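## Task

Get the AAA battery into the yellow box (you may release it as soon as some part of it is inside), then shut the yellow box using the lid that belongs to it. Both must stay that way without the robot holding anything. Finish by opening the gripper and backing away.

## Robot and tools

ROBOT. One arm with five joints and a two-finger gripper. The fingers point along the gripper's +z axis and close along its y axis. Only the -y finger moves; the +y finger is fixed. The reported hand point is the centre of the fixed finger's pad, about 5 mm back from its tip, whatever the opening. When fully open, the moving finger's tip sits about 85 mm closer to the wrist than the fixed tip. When closing it overshoots the fixed tip by no more than about 4 mm. Joint limits (rad), base to gripper: shoulder pan -1.920..1.920, shoulder lift -1.745..1.745, elbow flex -1.690..1.580, wrist flex -1.658..1.658, wrist roll -2.744..2.841.

FRAME. All poses are in the scene frame. The origin is on the table surface under the arm's base, +z is up, and +y is to the left when facing along +x. The base may sit tilted. The printed hand position can be wrong, more so far from the base. Gravity is roughly compensated for the arm but not for a held part, so the hand usually settles a few mm from the command, and about 1 cm at long reach.

REACH. With five joints, the fingers always lie in the vertical plane through the base axis and the gripper. Pointing straight down, the hand can be at most about 0.09 m above the base at 0.16 m out, and only about 0.04 m at 0.25 m out. Level fingers work up to about 0.38 m high. With the fingers down and the hand within about 0.15 m of the base axis, keep wrist roll between about -1.9 and 0.0 rad, or the bracket or open finger comes too close to the arm.

ROW FORMAT. A row is 8 numbers: x, y, z (metres, absolute target for the hand point), qw, qx, qy, qz (absolute orientation quaternion, w first), opening. Opening runs from -1 (closed) to +1 (fully open, 0.106 m). It is linear in finger joint travel, not in width: 0 is about 0.074 m. Going from fully open to closed takes at least about 0.5 s.

execute_actions(actions): actions is a list of actions. Each action is a list of 1 to 15 rows, one row per control step of 1/30 s. If fewer than 15 rows are given, the last one repeats, so each action lasts 0.5 s. An empty list only returns state and images. An action is rejected if its target lies more than 0.6 m from the hand's start pose along any gripper axis. If the first action fails that check against the last reported state, or any action is malformed, nothing runs. Each step, the command is clipped to within 70 mm and 16 degrees of the measured pose. After an action the arm continues only as far as the last clipped pose, so send the rest of a long motion in the next action. Joint targets change at most 5 rad/s.

move(target, speed, blocking): target is one row as above (absolute pose plus opening; the opening is applied when the move starts). The hand follows a straight path toward it, and rotation takes the shorter way. speed is in m/s, 0.002 to 0.5, default 0.25. Turning is capped at twice that value in rad/s. The path takes 0.5 to 10 s and is cut off at 10 s. It ignores obstacles, and the hand may lag, drift or overshoot the speed, mostly with the arm near full stretch. A tilted gripper on a straight path often ends held or off_target. The extra "move:" line reports the outcome (done, off_target, moving, held, fault), the distance left to target, and limits: paced means the command was clipped; held means a check blocked some steps, after which the arm may move fast. With blocking=false you get a result after 0.5 s while motion continues. Check with wait(0). Other moves and execute_actions are refused until the move has ended, or until you call wait or stop.

wait(seconds): 0 to 10; the arm keeps its last command, and the call returns early if a running move ends. stop(): brakes a running move; it needs some distance, more when fast, and the fingers keep moving. zoom_image(camera, region): camera is cam_high, cam_low or cam_wrist; region is [x0, y0, x1, y1] in pixels of that 504x504 image, origin top-left, at most 504 by 504. finished_scene(scene): ends the given scene number (1 or 2) permanently and reports success.

RESULTS. Each result gives the hand pose, grip_measured (finger opening on the command scale), the "Hand target" the controller is driving toward, and images from cam_high, cam_low and cam_wrist in that order. Runs of actions also list step positions; HELD marks steps that were partly blocked. "pose unreachable" means the clearance check altered or blocked the command, and the mounting block counts as arm. A FAULT line means a stop. MOTOR HOT warns at 55 °C. At 70 °C an OVER-TEMPERATURE FAULT stops the arm and limps the hot joints until they cool.

GRIPPING. To hold a part, command an opening clearly below grip_measured; a larger gap squeezes harder, up to about 19-25 N per pad. Do not keep it more than about 0.08 below for about 2 s in total, or the grip force may fade silently. Raising the command above grip_measured restores force but releases the part.

CAUTIONS. Objects may get brief tugs or pushes from outside. Nothing may leave the table. Faster contact hits harder, and targets placed deeper past a contact press harder. Pushing against something rigid for about 2 s total can silently weaken a motor; fix it with one action moving a few cm the opposite way. Avoid drops, slams and hard pushes. Holding loads heats motors. Before finishing, make sure the part and lid rest on their own, then open and pull clear.

Each tool is called after "Emit:" by a JSON object that holds its "op" and its "data".

## Session

Emit:
{"op": "execute_actions", "data": {"actions": []}}

Scene clock: 0.00 s.
end_effector_position=(+0.1724, +0.2148, +0.3059) grip_measured=+1.00 end_effector_quat_wxyz=(+0.547, -0.372, +0.716, +0.224)
Joint positions: [-0.903 -0.4   -0.119  0.84  -1.429  0.106]
Motor temperatures (°C, as the motors report them): [24 24 21 23 20]
Hand target: +0.172, +0.215, +0.306; +0.547, -0.372, +0.716, +0.224

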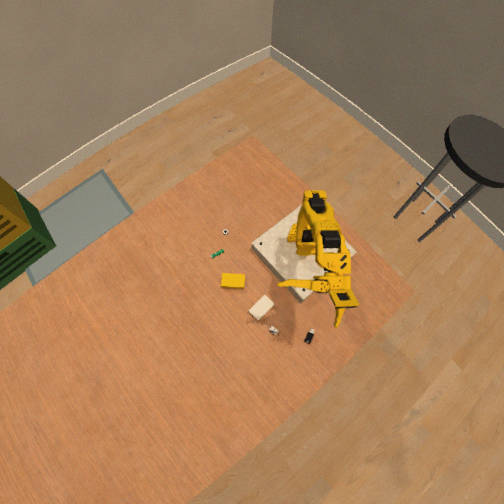

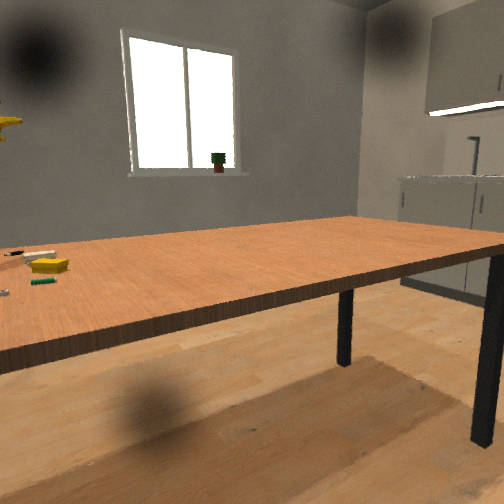

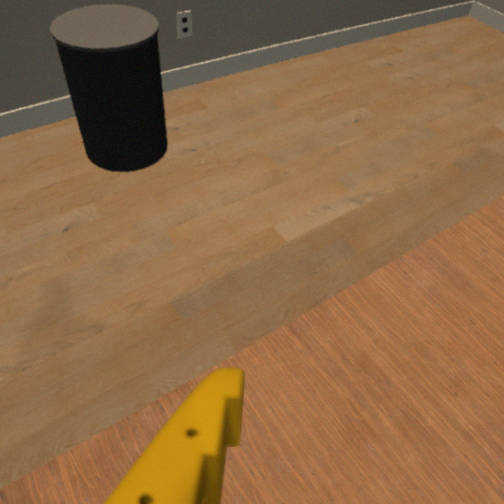

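Emit:
{"op": "zoom_image", "data": {"camera": "cam_high", "region": [190, 180, 370, 360]}}

Emit:
{"op": "zoom_image", "data": {"camera": "cam_low", "region": [0, 230, 100, 310]}}

Region (190, 180, 370, 360) of cam_high's 504x504 image, scaled by 2.800, with more detail than that image has.

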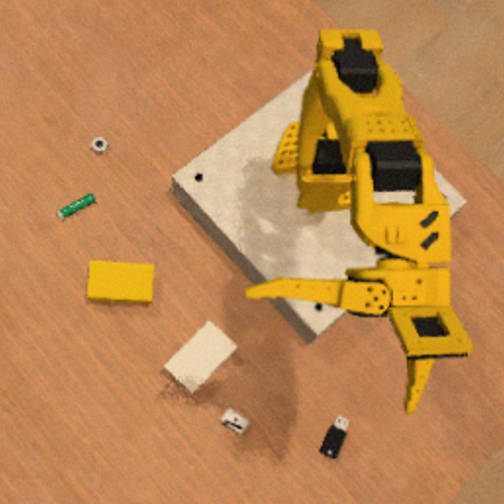

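Region (0, 230, 100, 310) of cam_low's 504x504 image, scaled by 5.040, with more detail than that image has; it fills the top 403 rows of this view, and the rest is white.

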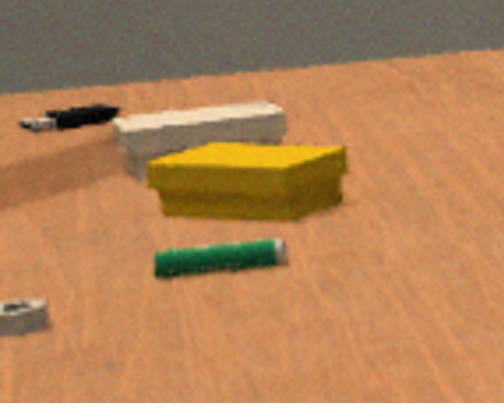

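Emit:
{"op": "move", "data": {"target": [0.19,-0.05,0.14,0,0.707,0.707,0,1]}}

Scene clock: 18.87 s.
end_effector_position=(+0.1890, -0.0477, +0.1388) grip_measured=+1.00 end_effector_quat_wxyz=(+0.008, +0.659, +0.752, +0.011)
Joint positions: [ 0.221 -0.066 -0.018  1.635 -2.706  0.106]
Motor temperatures (°C, as the motors report them): [24 24 21 23 20]
Hand target: +0.187, -0.049, +0.137; -0.001, +0.667, +0.745, +0.007
Off the commanded pose: 0.003 m, 8 deg.
joint sent to its limit — the command would take joint 4 (wrist flex) past its upper limit and joint 5 (wrist roll) past its lower limit, so those joints were sent only as far as their limits.
move: off_target

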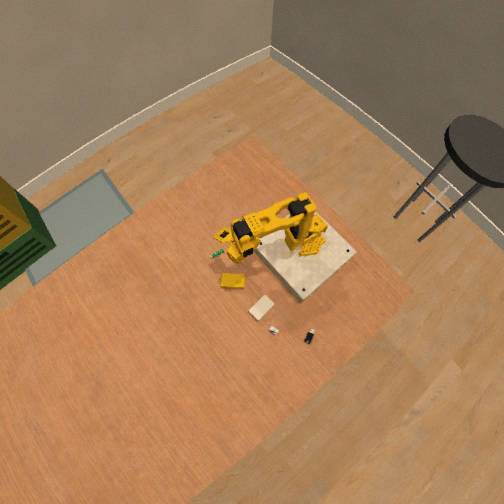

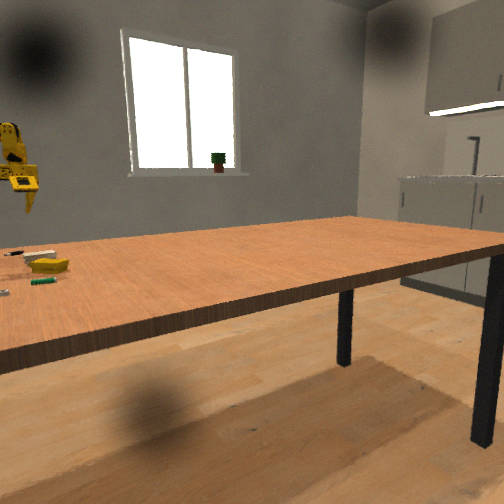

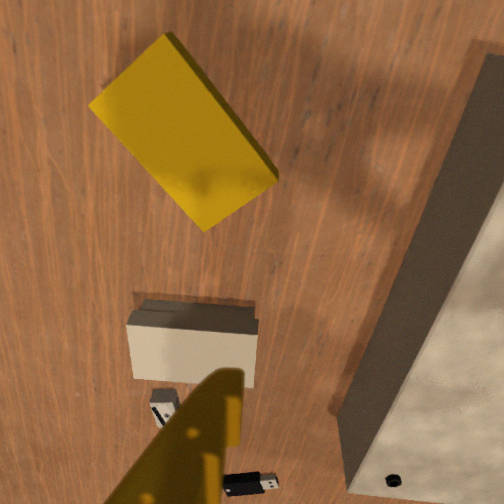

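Emit:
{"op": "move", "data": {"target": [0.2,-0.13,0.075,0,0.5,0.866,0,1]}}

Emit:
{"op": "zoom_image", "data": {"camera": "cam_high", "region": [180, 200, 320, 340]}}

Scene clock: 38.97 s.
end_effector_position=(+0.2008, -0.1308, +0.0793) grip_measured=+1.00 end_effector_quat_wxyz=(+0.011, +0.500, +0.866, +0.006)
Joint positions: [ 0.57   0.396 -0.2    1.354 -1.965  0.106]
Motor temperatures (°C, as the motors report them): [24 24 21 23 20]
Hand target: +0.198, -0.132, +0.076; +0.001, +0.500, +0.866, +0.007
Off the commanded pose: 0.004 m, 1 deg.
move: done

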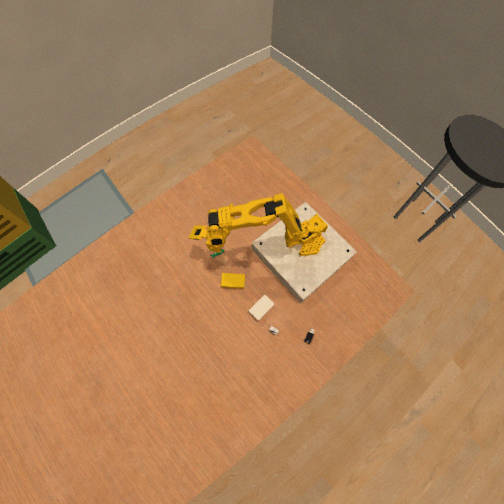

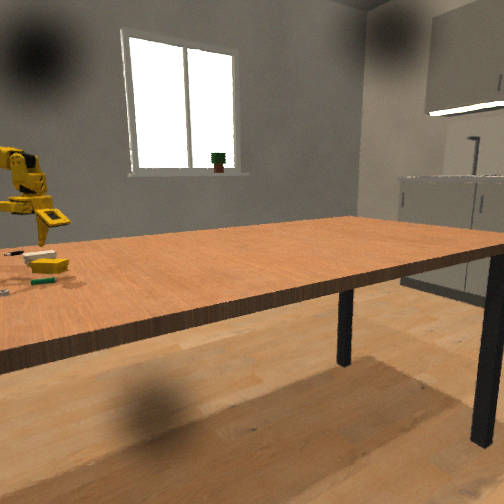

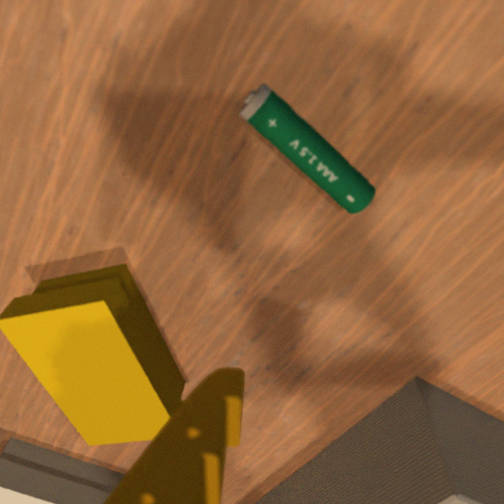

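Region (180, 200, 320, 340) of cam_high's 504x504 image, scaled by 3.600, with more detail than that image has.

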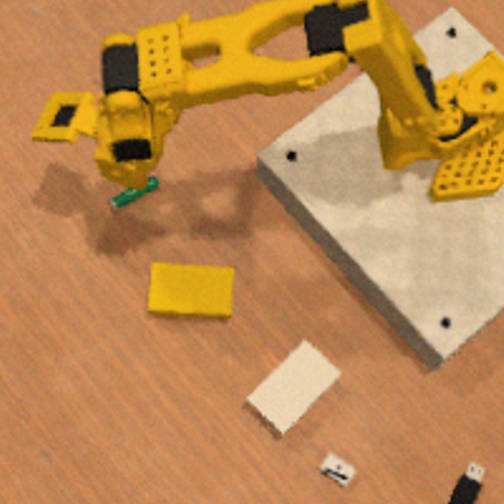

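Emit:
{"op": "move", "data": {"target": [0.211,-0.172,0.035,0,0.13,0.991,0,0.3]}}

Emit:
{"op": "zoom_image", "data": {"camera": "cam_high", "region": [180, 200, 280, 300]}}

Scene clock: 55.00 s.
end_effector_position=(+0.2146, -0.1733, +0.0402) grip_measured=+0.31 end_effector_quat_wxyz=(+0.016, +0.130, +0.991, -0.002)
Joint positions: [ 0.669  0.982 -0.9    1.458 -1.078  0.09 ]
Motor temperatures (°C, as the motors report them): [24 24 21 23 20]
Hand target: +0.210, -0.173, +0.036; +0.005, +0.130, +0.991, +0.005
Off the commanded pose: 0.006 m, 2 deg.
move: done

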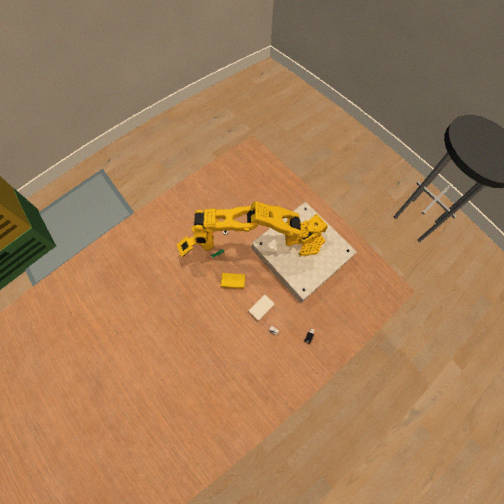

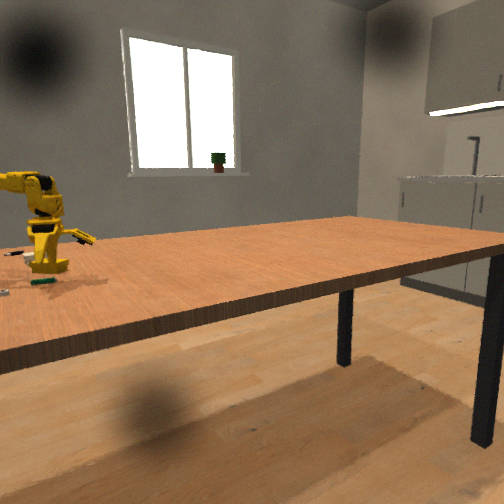

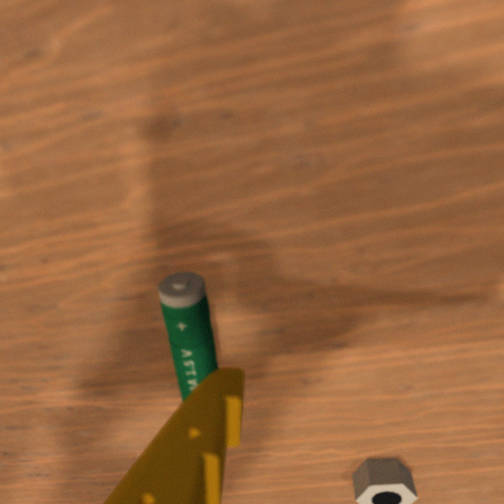

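Region (180, 200, 280, 300) of cam_high's 504x504 image, scaled by 5.040, with more detail than that image has.

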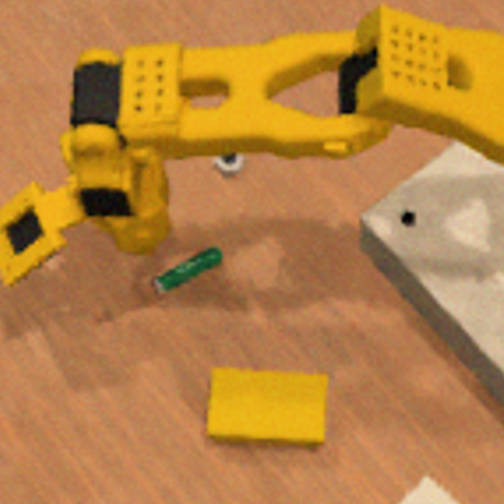

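Emit:
{"op": "move", "data": {"target": [0.24,-0.067,0.07,0,0.317,0.948,0,0.6]}}

Emit:
{"op": "zoom_image", "data": {"camera": "cam_low", "region": [0, 200, 110, 300]}}

Scene clock: 67.67 s.
end_effector_position=(+0.2425, -0.0679, +0.0695) grip_measured=+0.59 end_effector_quat_wxyz=(-0.002, +0.317, +0.949, +0.007)
Joint positions: [ 0.266  0.594 -0.434  1.418 -1.865  0.1  ]
Motor temperatures (°C, as the motors report them): [24 24 21 23 20]
Hand target: +0.243, -0.066, +0.070; +0.001, +0.317, +0.948, +0.007
Off the commanded pose: 0.003 m, 1 deg.
move: done

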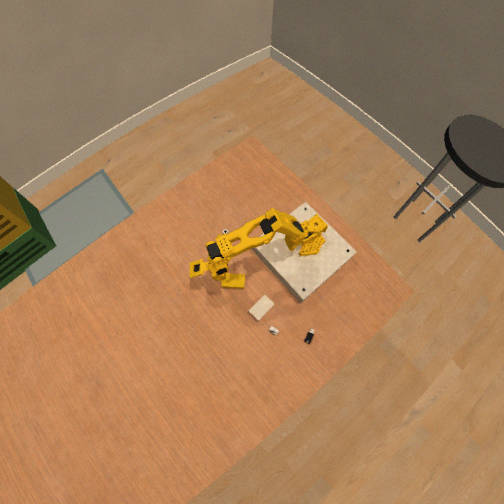

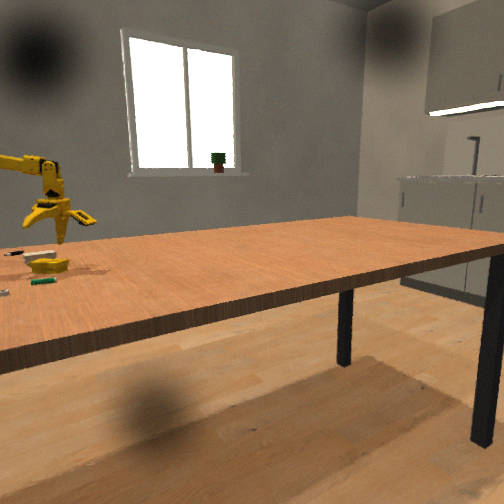

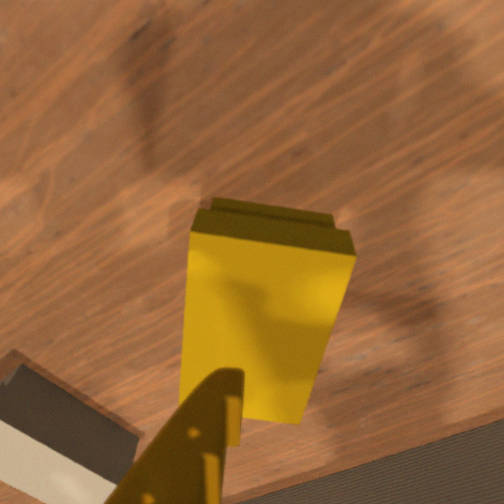

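Region (0, 200, 110, 300) of cam_low's 504x504 image, scaled by 4.582, with more detail than that image has; it fills the top 458 rows of this view, and the rest is white.

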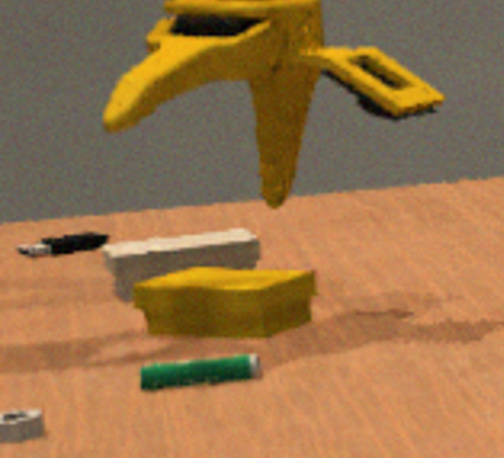

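Emit:
{"op": "move", "data": {"target": [0.258,-0.049,0.065,0,0.367,0.93,0,0.6]}}

Emit:
{"op": "move", "data": {"target": [0.258,-0.049,0.03,0,0.367,0.93,0,0.6], "speed": 0.05}}

Emit:
{"op": "zoom_image", "data": {"camera": "cam_low", "region": [0, 200, 110, 300]}}

Scene clock: 83.43 s.
end_effector_position=(+0.2606, -0.0520, +0.0694) grip_measured=+0.59 end_effector_quat_wxyz=(+0.012, +0.366, +0.930, +0.008)
Joint positions: [ 0.186  0.692 -0.593  1.451 -2.051  0.1  ]
Motor temperatures (°C, as the motors report them): [24 24 21 23 20]
Hand target: +0.259, -0.049, +0.065; -0.001, +0.366, +0.930, +0.006
Off the commanded pose: 0.006 m, 2 deg.
move: done

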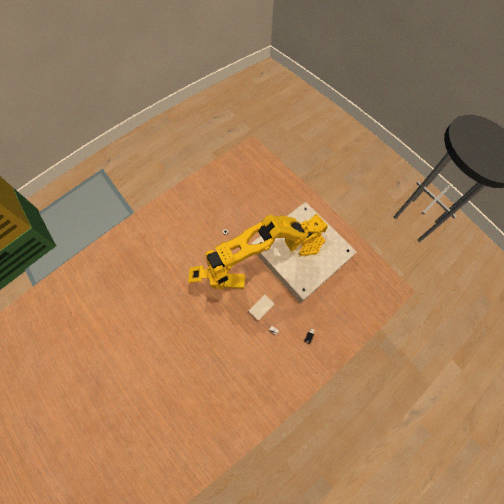

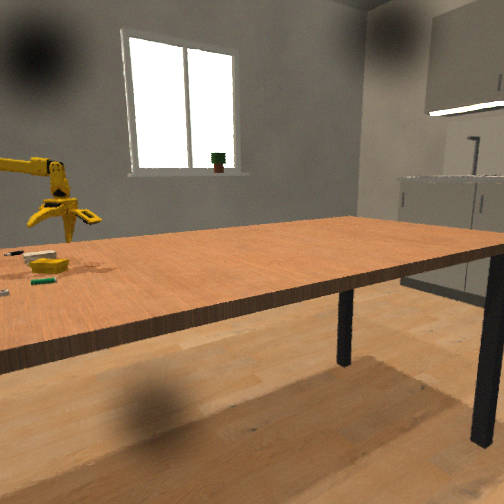

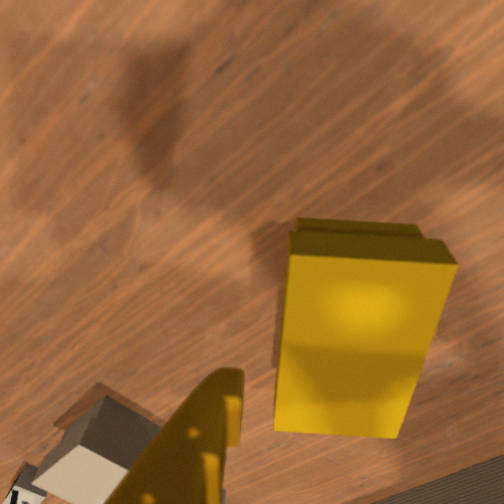

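Scene clock: 84.57 s.
end_effector_position=(+0.2619, -0.0519, +0.0372) grip_measured=+0.59 end_effector_quat_wxyz=(+0.011, +0.367, +0.930, +0.008)
Joint positions: [ 0.186  0.773 -0.492  1.271 -2.052  0.1  ]
Motor temperatures (°C, as the motors report them): [24 24 21 23 20]
Hand target: +0.259, -0.049, +0.030; -0.001, +0.368, +0.930, +0.006
Off the commanded pose: 0.009 m, 2 deg.
move: done

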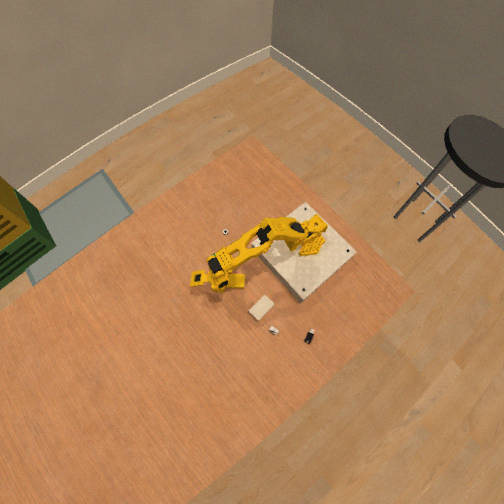

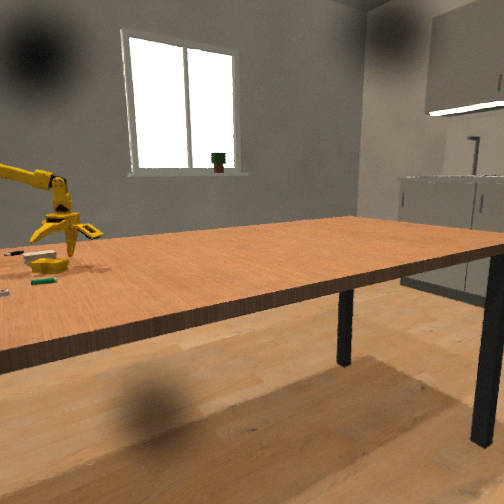

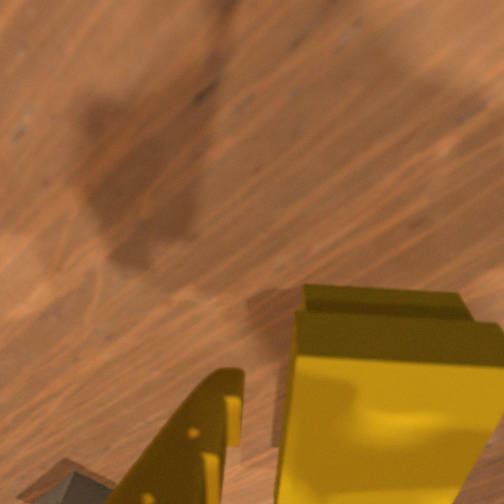

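Region (0, 200, 110, 300) of cam_low's 504x504 image, scaled by 4.582, with more detail than that image has; it fills the top 458 rows of this view, and the rest is white.

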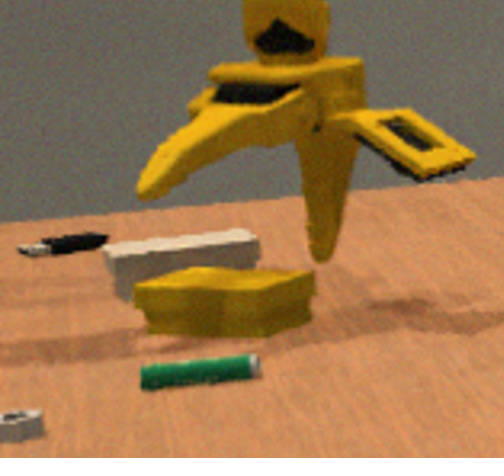

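Emit:
{"op": "move", "data": {"target": [0.238,-0.035,0.03,0,0.367,0.93,0,0.6], "speed": 0.05}}

Emit:
{"op": "move", "data": {"target": [0.238,-0.035,0.016,0,0.367,0.93,0,0.6], "speed": 0.03}}

Emit:
{"op": "zoom_image", "data": {"camera": "cam_low", "region": [0, 200, 110, 300]}}

Scene clock: 98.97 s.
end_effector_position=(+0.2378, -0.0363, +0.0285) grip_measured=+0.59 end_effector_quat_wxyz=(-0.006, +0.367, +0.930, +0.005)
Joint positions: [ 0.145  0.597 -0.119  1.11  -2.094  0.1  ]
Motor temperatures (°C, as the motors report them): [24 24 21 23 20]
Hand target: +0.239, -0.034, +0.029; -0.002, +0.367, +0.930, +0.006
Off the commanded pose: 0.002 m, 1 deg.
move: done

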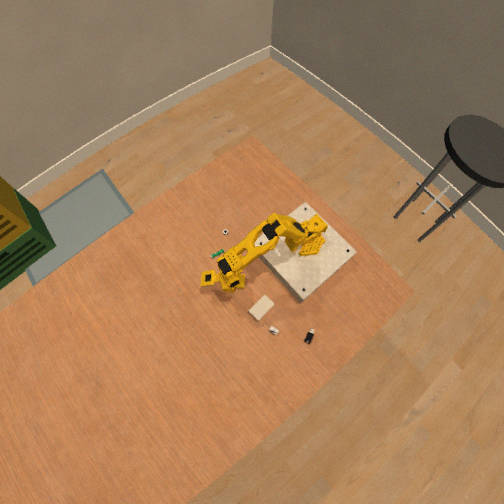

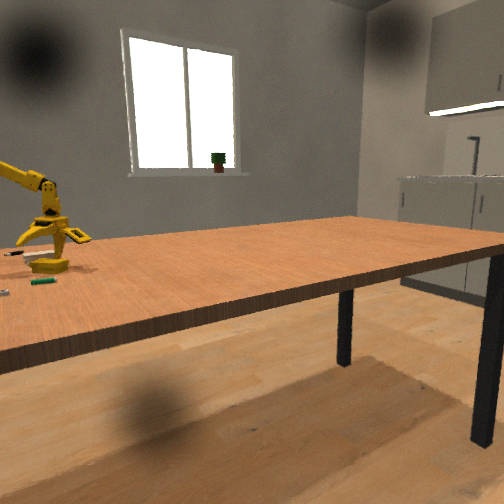

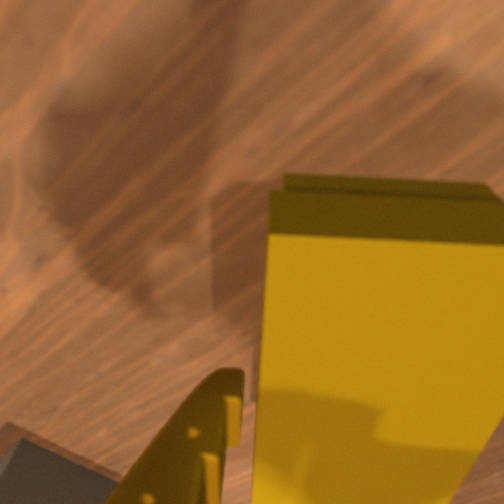

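Scene clock: 99.70 s.
end_effector_position=(+0.2428, -0.0372, +0.0231) grip_measured=+0.59 end_effector_quat_wxyz=(+0.012, +0.367, +0.930, +0.009)
Joint positions: [ 0.145  0.612 -0.099  1.038 -2.094  0.1  ]
Motor temperatures (°C, as the motors report them): [24 24 21 23 20]
Hand target: +0.238, -0.035, +0.016; -0.002, +0.367, +0.930, +0.006
Off the commanded pose: 0.009 m, 2 deg.
move: done

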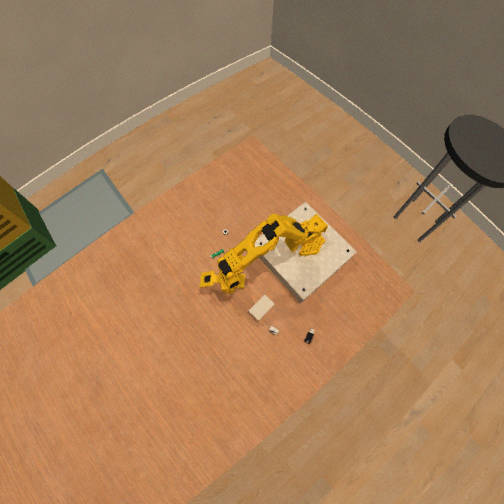

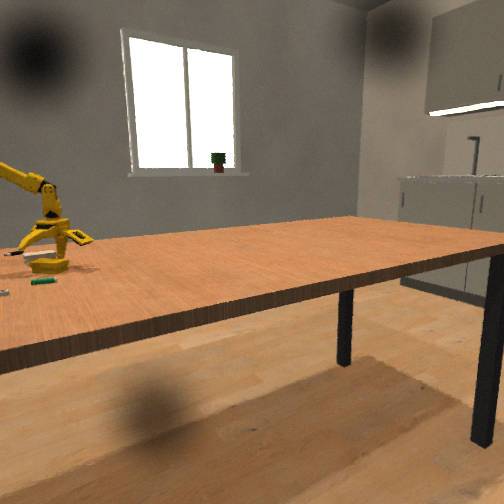

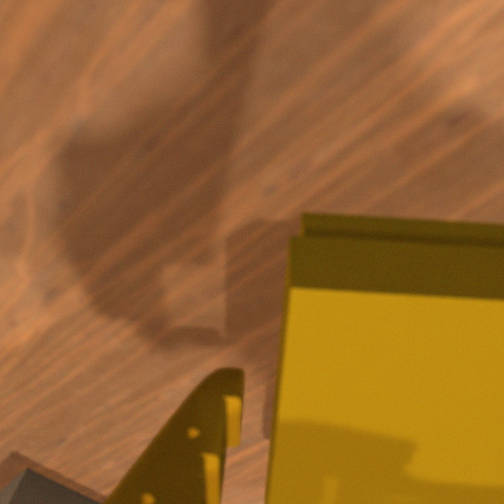

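Region (0, 200, 110, 300) of cam_low's 504x504 image, scaled by 4.582, with more detail than that image has; it fills the top 458 rows of this view, and the rest is white.

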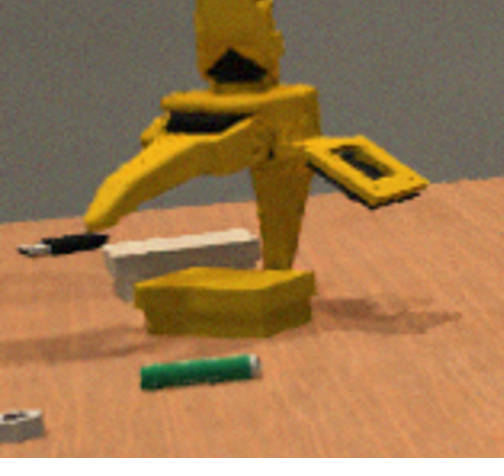

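Emit:
{"op": "move", "data": {"target": [0.226,-0.029,0.016,0,0.367,0.93,0,0.6], "speed": 0.03}}

Emit:
{"op": "move", "data": {"target": [0.226,-0.029,0.016,0,0.367,0.93,0,-0.5]}}

Emit:
{"op": "zoom_image", "data": {"camera": "cam_low", "region": [0, 200, 110, 300]}}

Scene clock: 113.13 s.
end_effector_position=(+0.2257, -0.0305, +0.0149) grip_measured=+0.59 end_effector_quat_wxyz=(-0.006, +0.366, +0.930, +0.005)
Joint positions: [ 0.129  0.554  0.069  0.964 -2.107  0.1  ]
Motor temperatures (°C, as the motors report them): [24 24 21 23 20]
Hand target: +0.226, -0.028, +0.016; -0.002, +0.366, +0.930, +0.006
Off the commanded pose: 0.002 m, 1 deg.
move: done

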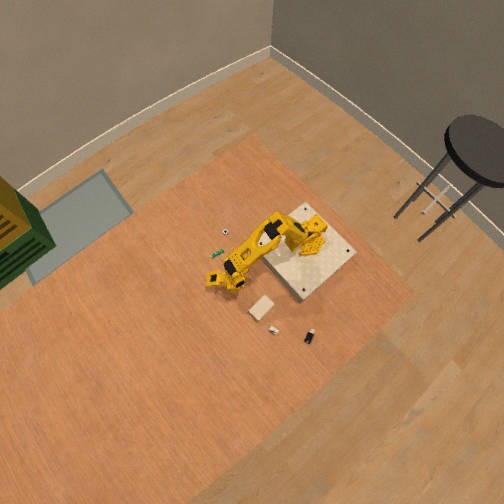

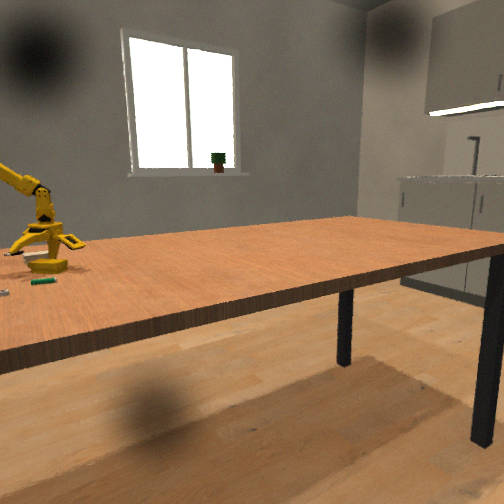

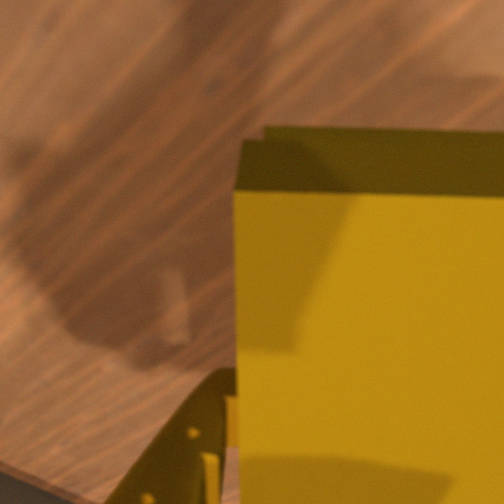

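Scene clock: 113.83 s.
end_effector_position=(+0.2258, -0.0305, +0.0151) grip_measured=-0.47 end_effector_quat_wxyz=(-0.006, +0.366, +0.930, +0.005)
Joint positions: [ 0.129  0.552  0.071  0.963 -2.107  0.042]
Motor temperatures (°C, as the motors report them): [24 24 21 23 20]
Hand target: +0.226, -0.029, +0.016; -0.002, +0.367, +0.930, +0.006
Off the commanded pose: 0.002 m, 1 deg.
move: done

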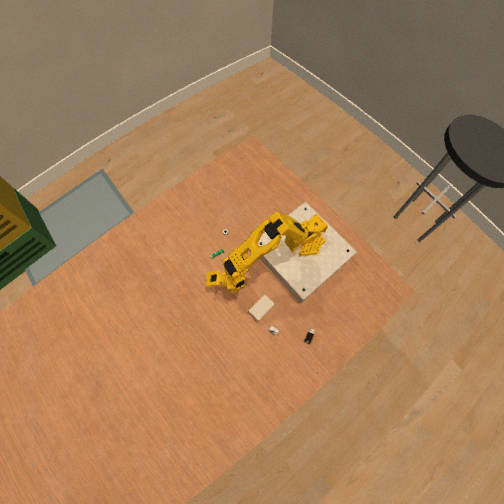

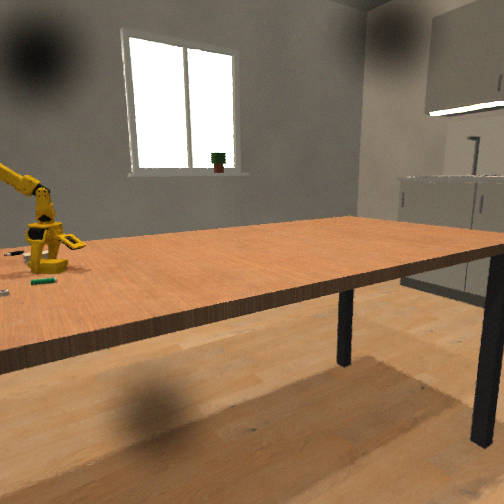

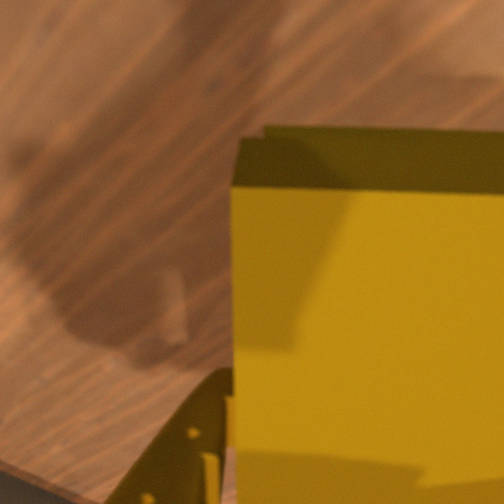

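Region (0, 200, 110, 300) of cam_low's 504x504 image, scaled by 4.582, with more detail than that image has; it fills the top 458 rows of this view, and the rest is white.

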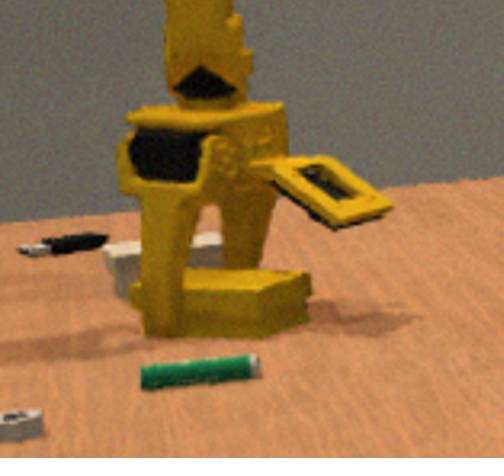

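Emit:
{"op": "move", "data": {"target": [0.226,-0.029,0.019,0,0.367,0.93,0,-0.62], "speed": 0.02}}

Emit:
{"op": "move", "data": {"target": [0.226,-0.029,0.06,0,0.367,0.93,0,-0.62], "speed": 0.03}}

Emit:
{"op": "zoom_image", "data": {"camera": "cam_low", "region": [0, 200, 110, 300]}}

Scene clock: 119.20 s.
end_effector_position=(+0.2281, -0.0309, +0.0181) grip_measured=-0.48 end_effector_quat_wxyz=(+0.002, +0.366, +0.930, +0.007)
Joint positions: [ 0.129  0.537  0.071  0.963 -2.107  0.041]
Motor temperatures (°C, as the motors report them): [24 24 21 23 20]
Hand target: +0.226, -0.029, +0.019; -0.002, +0.367, +0.930, +0.006
Off the commanded pose: 0.003 m, 1 deg.
move: done

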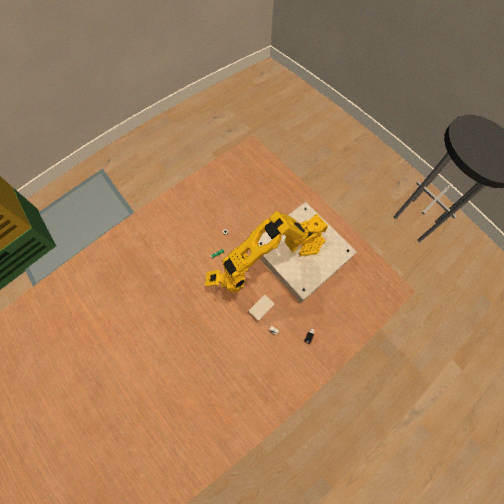

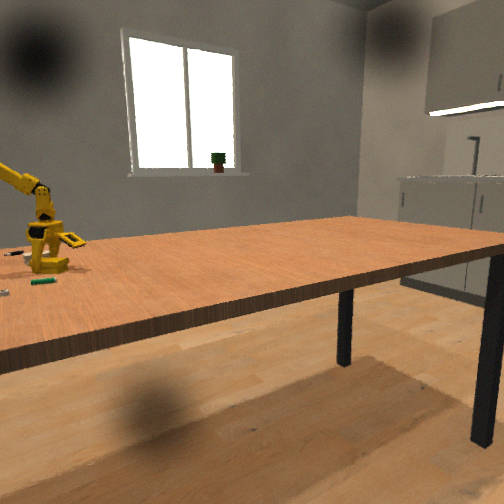

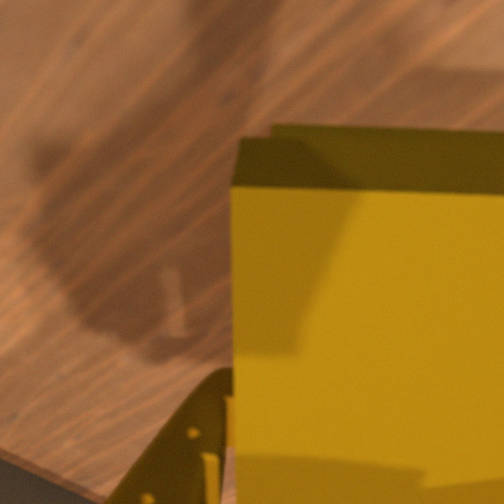

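Scene clock: 120.87 s.
end_effector_position=(+0.2232, -0.0306, +0.0560) grip_measured=-0.48 end_effector_quat_wxyz=(-0.007, +0.368, +0.930, +0.005)
Joint positions: [ 0.129  0.373  0.022  1.195 -2.11   0.041]
Motor temperatures (°C, as the motors report them): [24 24 21 23 20]
Hand target: +0.225, -0.029, +0.060; -0.002, +0.368, +0.930, +0.006
Off the commanded pose: 0.005 m, 1 deg.
move: done

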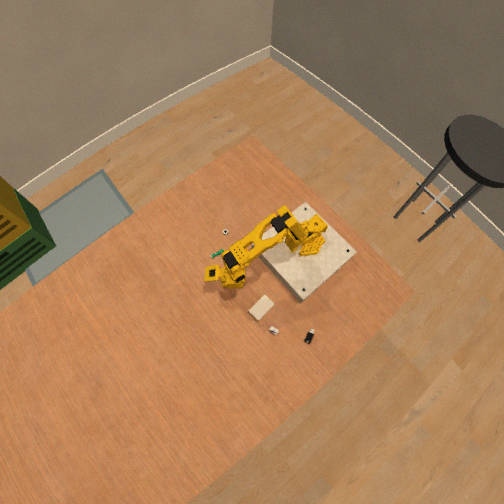

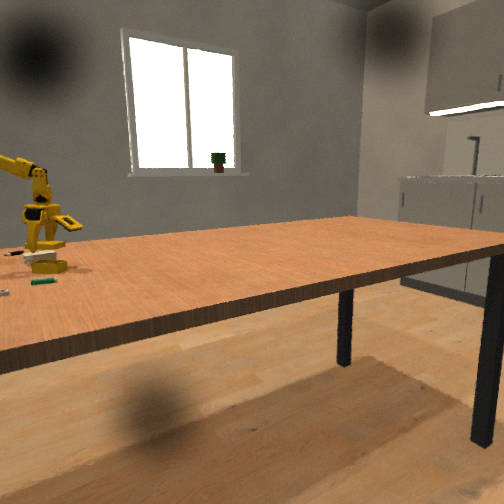

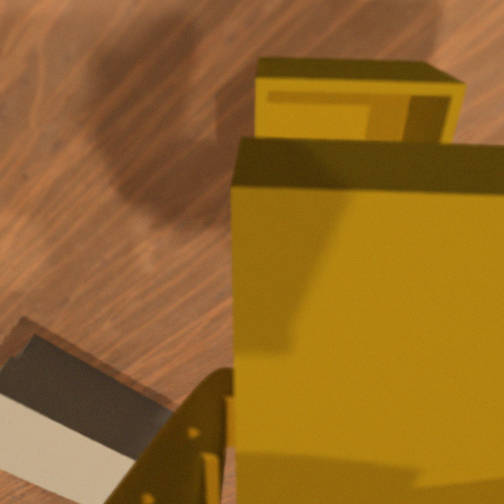

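Region (0, 200, 110, 300) of cam_low's 504x504 image, scaled by 4.582, with more detail than that image has; it fills the top 458 rows of this view, and the rest is white.

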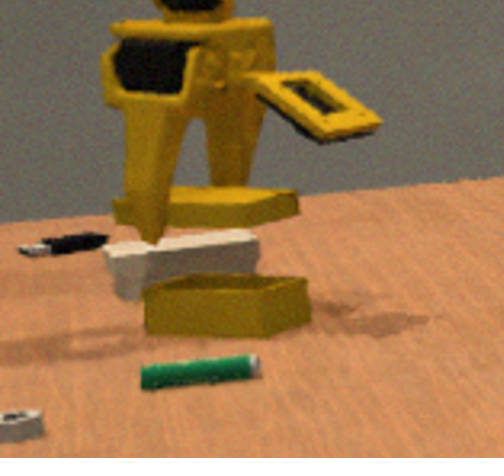

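Emit:
{"op": "move", "data": {"target": [0.295,-0.075,0.05,0,0.367,0.93,0,-0.62], "speed": 0.1}}

Emit:
{"op": "move", "data": {"target": [0.295,-0.075,0.004,0,0.367,0.93,0,-0.62], "speed": 0.04}}

Emit:
{"op": "zoom_image", "data": {"camera": "cam_low", "region": [0, 200, 110, 300]}}

Scene clock: 132.97 s.
end_effector_position=(+0.2976, -0.0755, +0.0574) grip_measured=-0.48 end_effector_quat_wxyz=(+0.084, +0.369, +0.925, +0.016)
Joint positions: [ 0.235  1.117 -1.241  1.529 -2.009  0.041]
Motor temperatures (°C, as the motors report them): [24 24 21 23 20]
Hand target: +0.294, -0.077, +0.052; +0.071, +0.369, +0.927, +0.014
Off the commanded pose: 0.008 m, 10 deg.
elbow stopped short: the move would have taken joint 3 (elbow) straighter than the controller allows; a more bent joint 3 avoids this.
move: off_target

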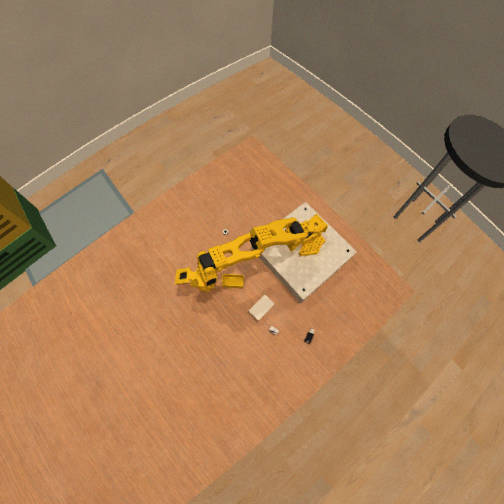

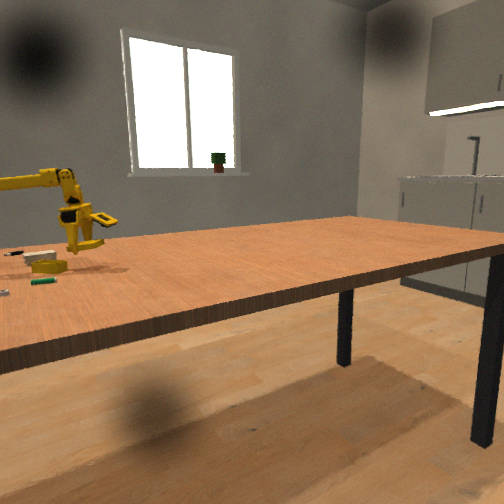

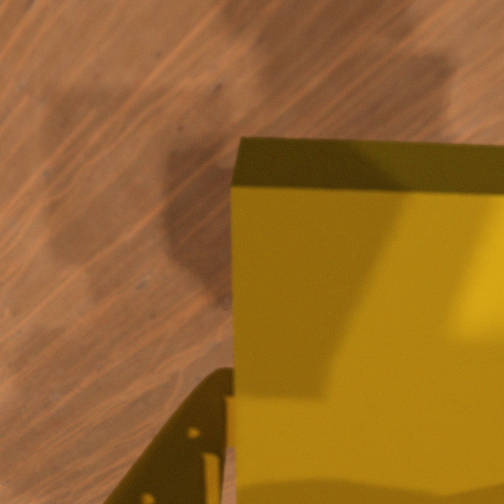

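Scene clock: 135.33 s.
end_effector_position=(+0.2992, -0.0754, +0.0149) grip_measured=-0.48 end_effector_quat_wxyz=(+0.075, +0.369, +0.926, +0.015)
Joint positions: [ 0.235  1.292 -1.253  1.385 -2.009  0.041]
Motor temperatures (°C, as the motors report them): [24 24 21 23 20]
Hand target: +0.295, -0.075, +0.004; +0.063, +0.369, +0.927, +0.013
Off the commanded pose: 0.012 m, 9 deg.
elbow stopped short: the move would have taken joint 3 (elbow) straighter than the controller allows; a more bent joint 3 avoids this.
move: off_target

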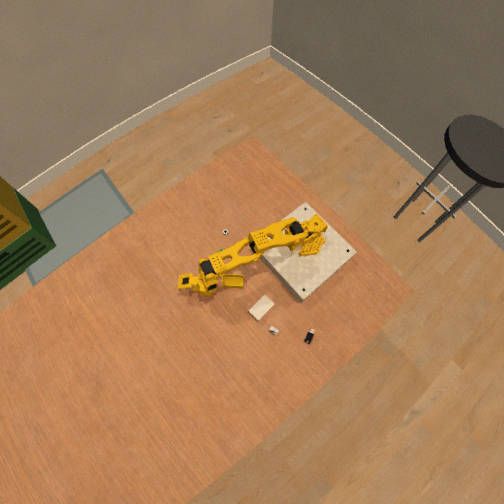

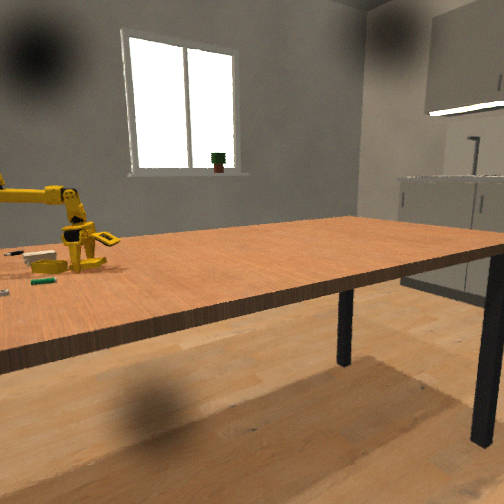

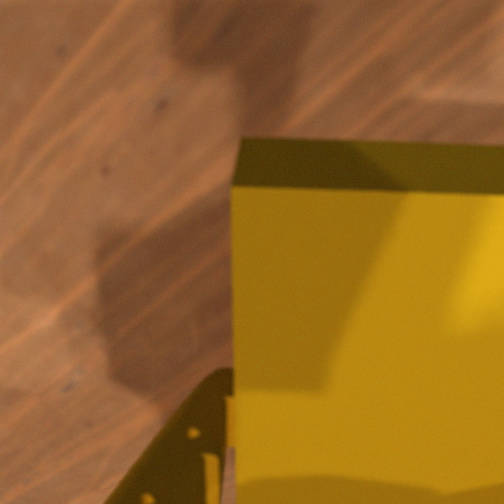

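Region (0, 200, 110, 300) of cam_low's 504x504 image, scaled by 4.582, with more detail than that image has; it fills the top 458 rows of this view, and the rest is white.

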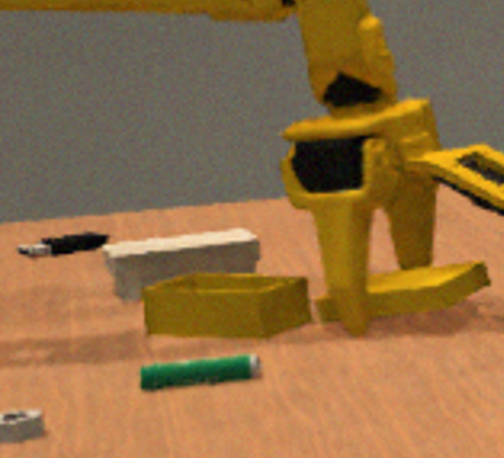

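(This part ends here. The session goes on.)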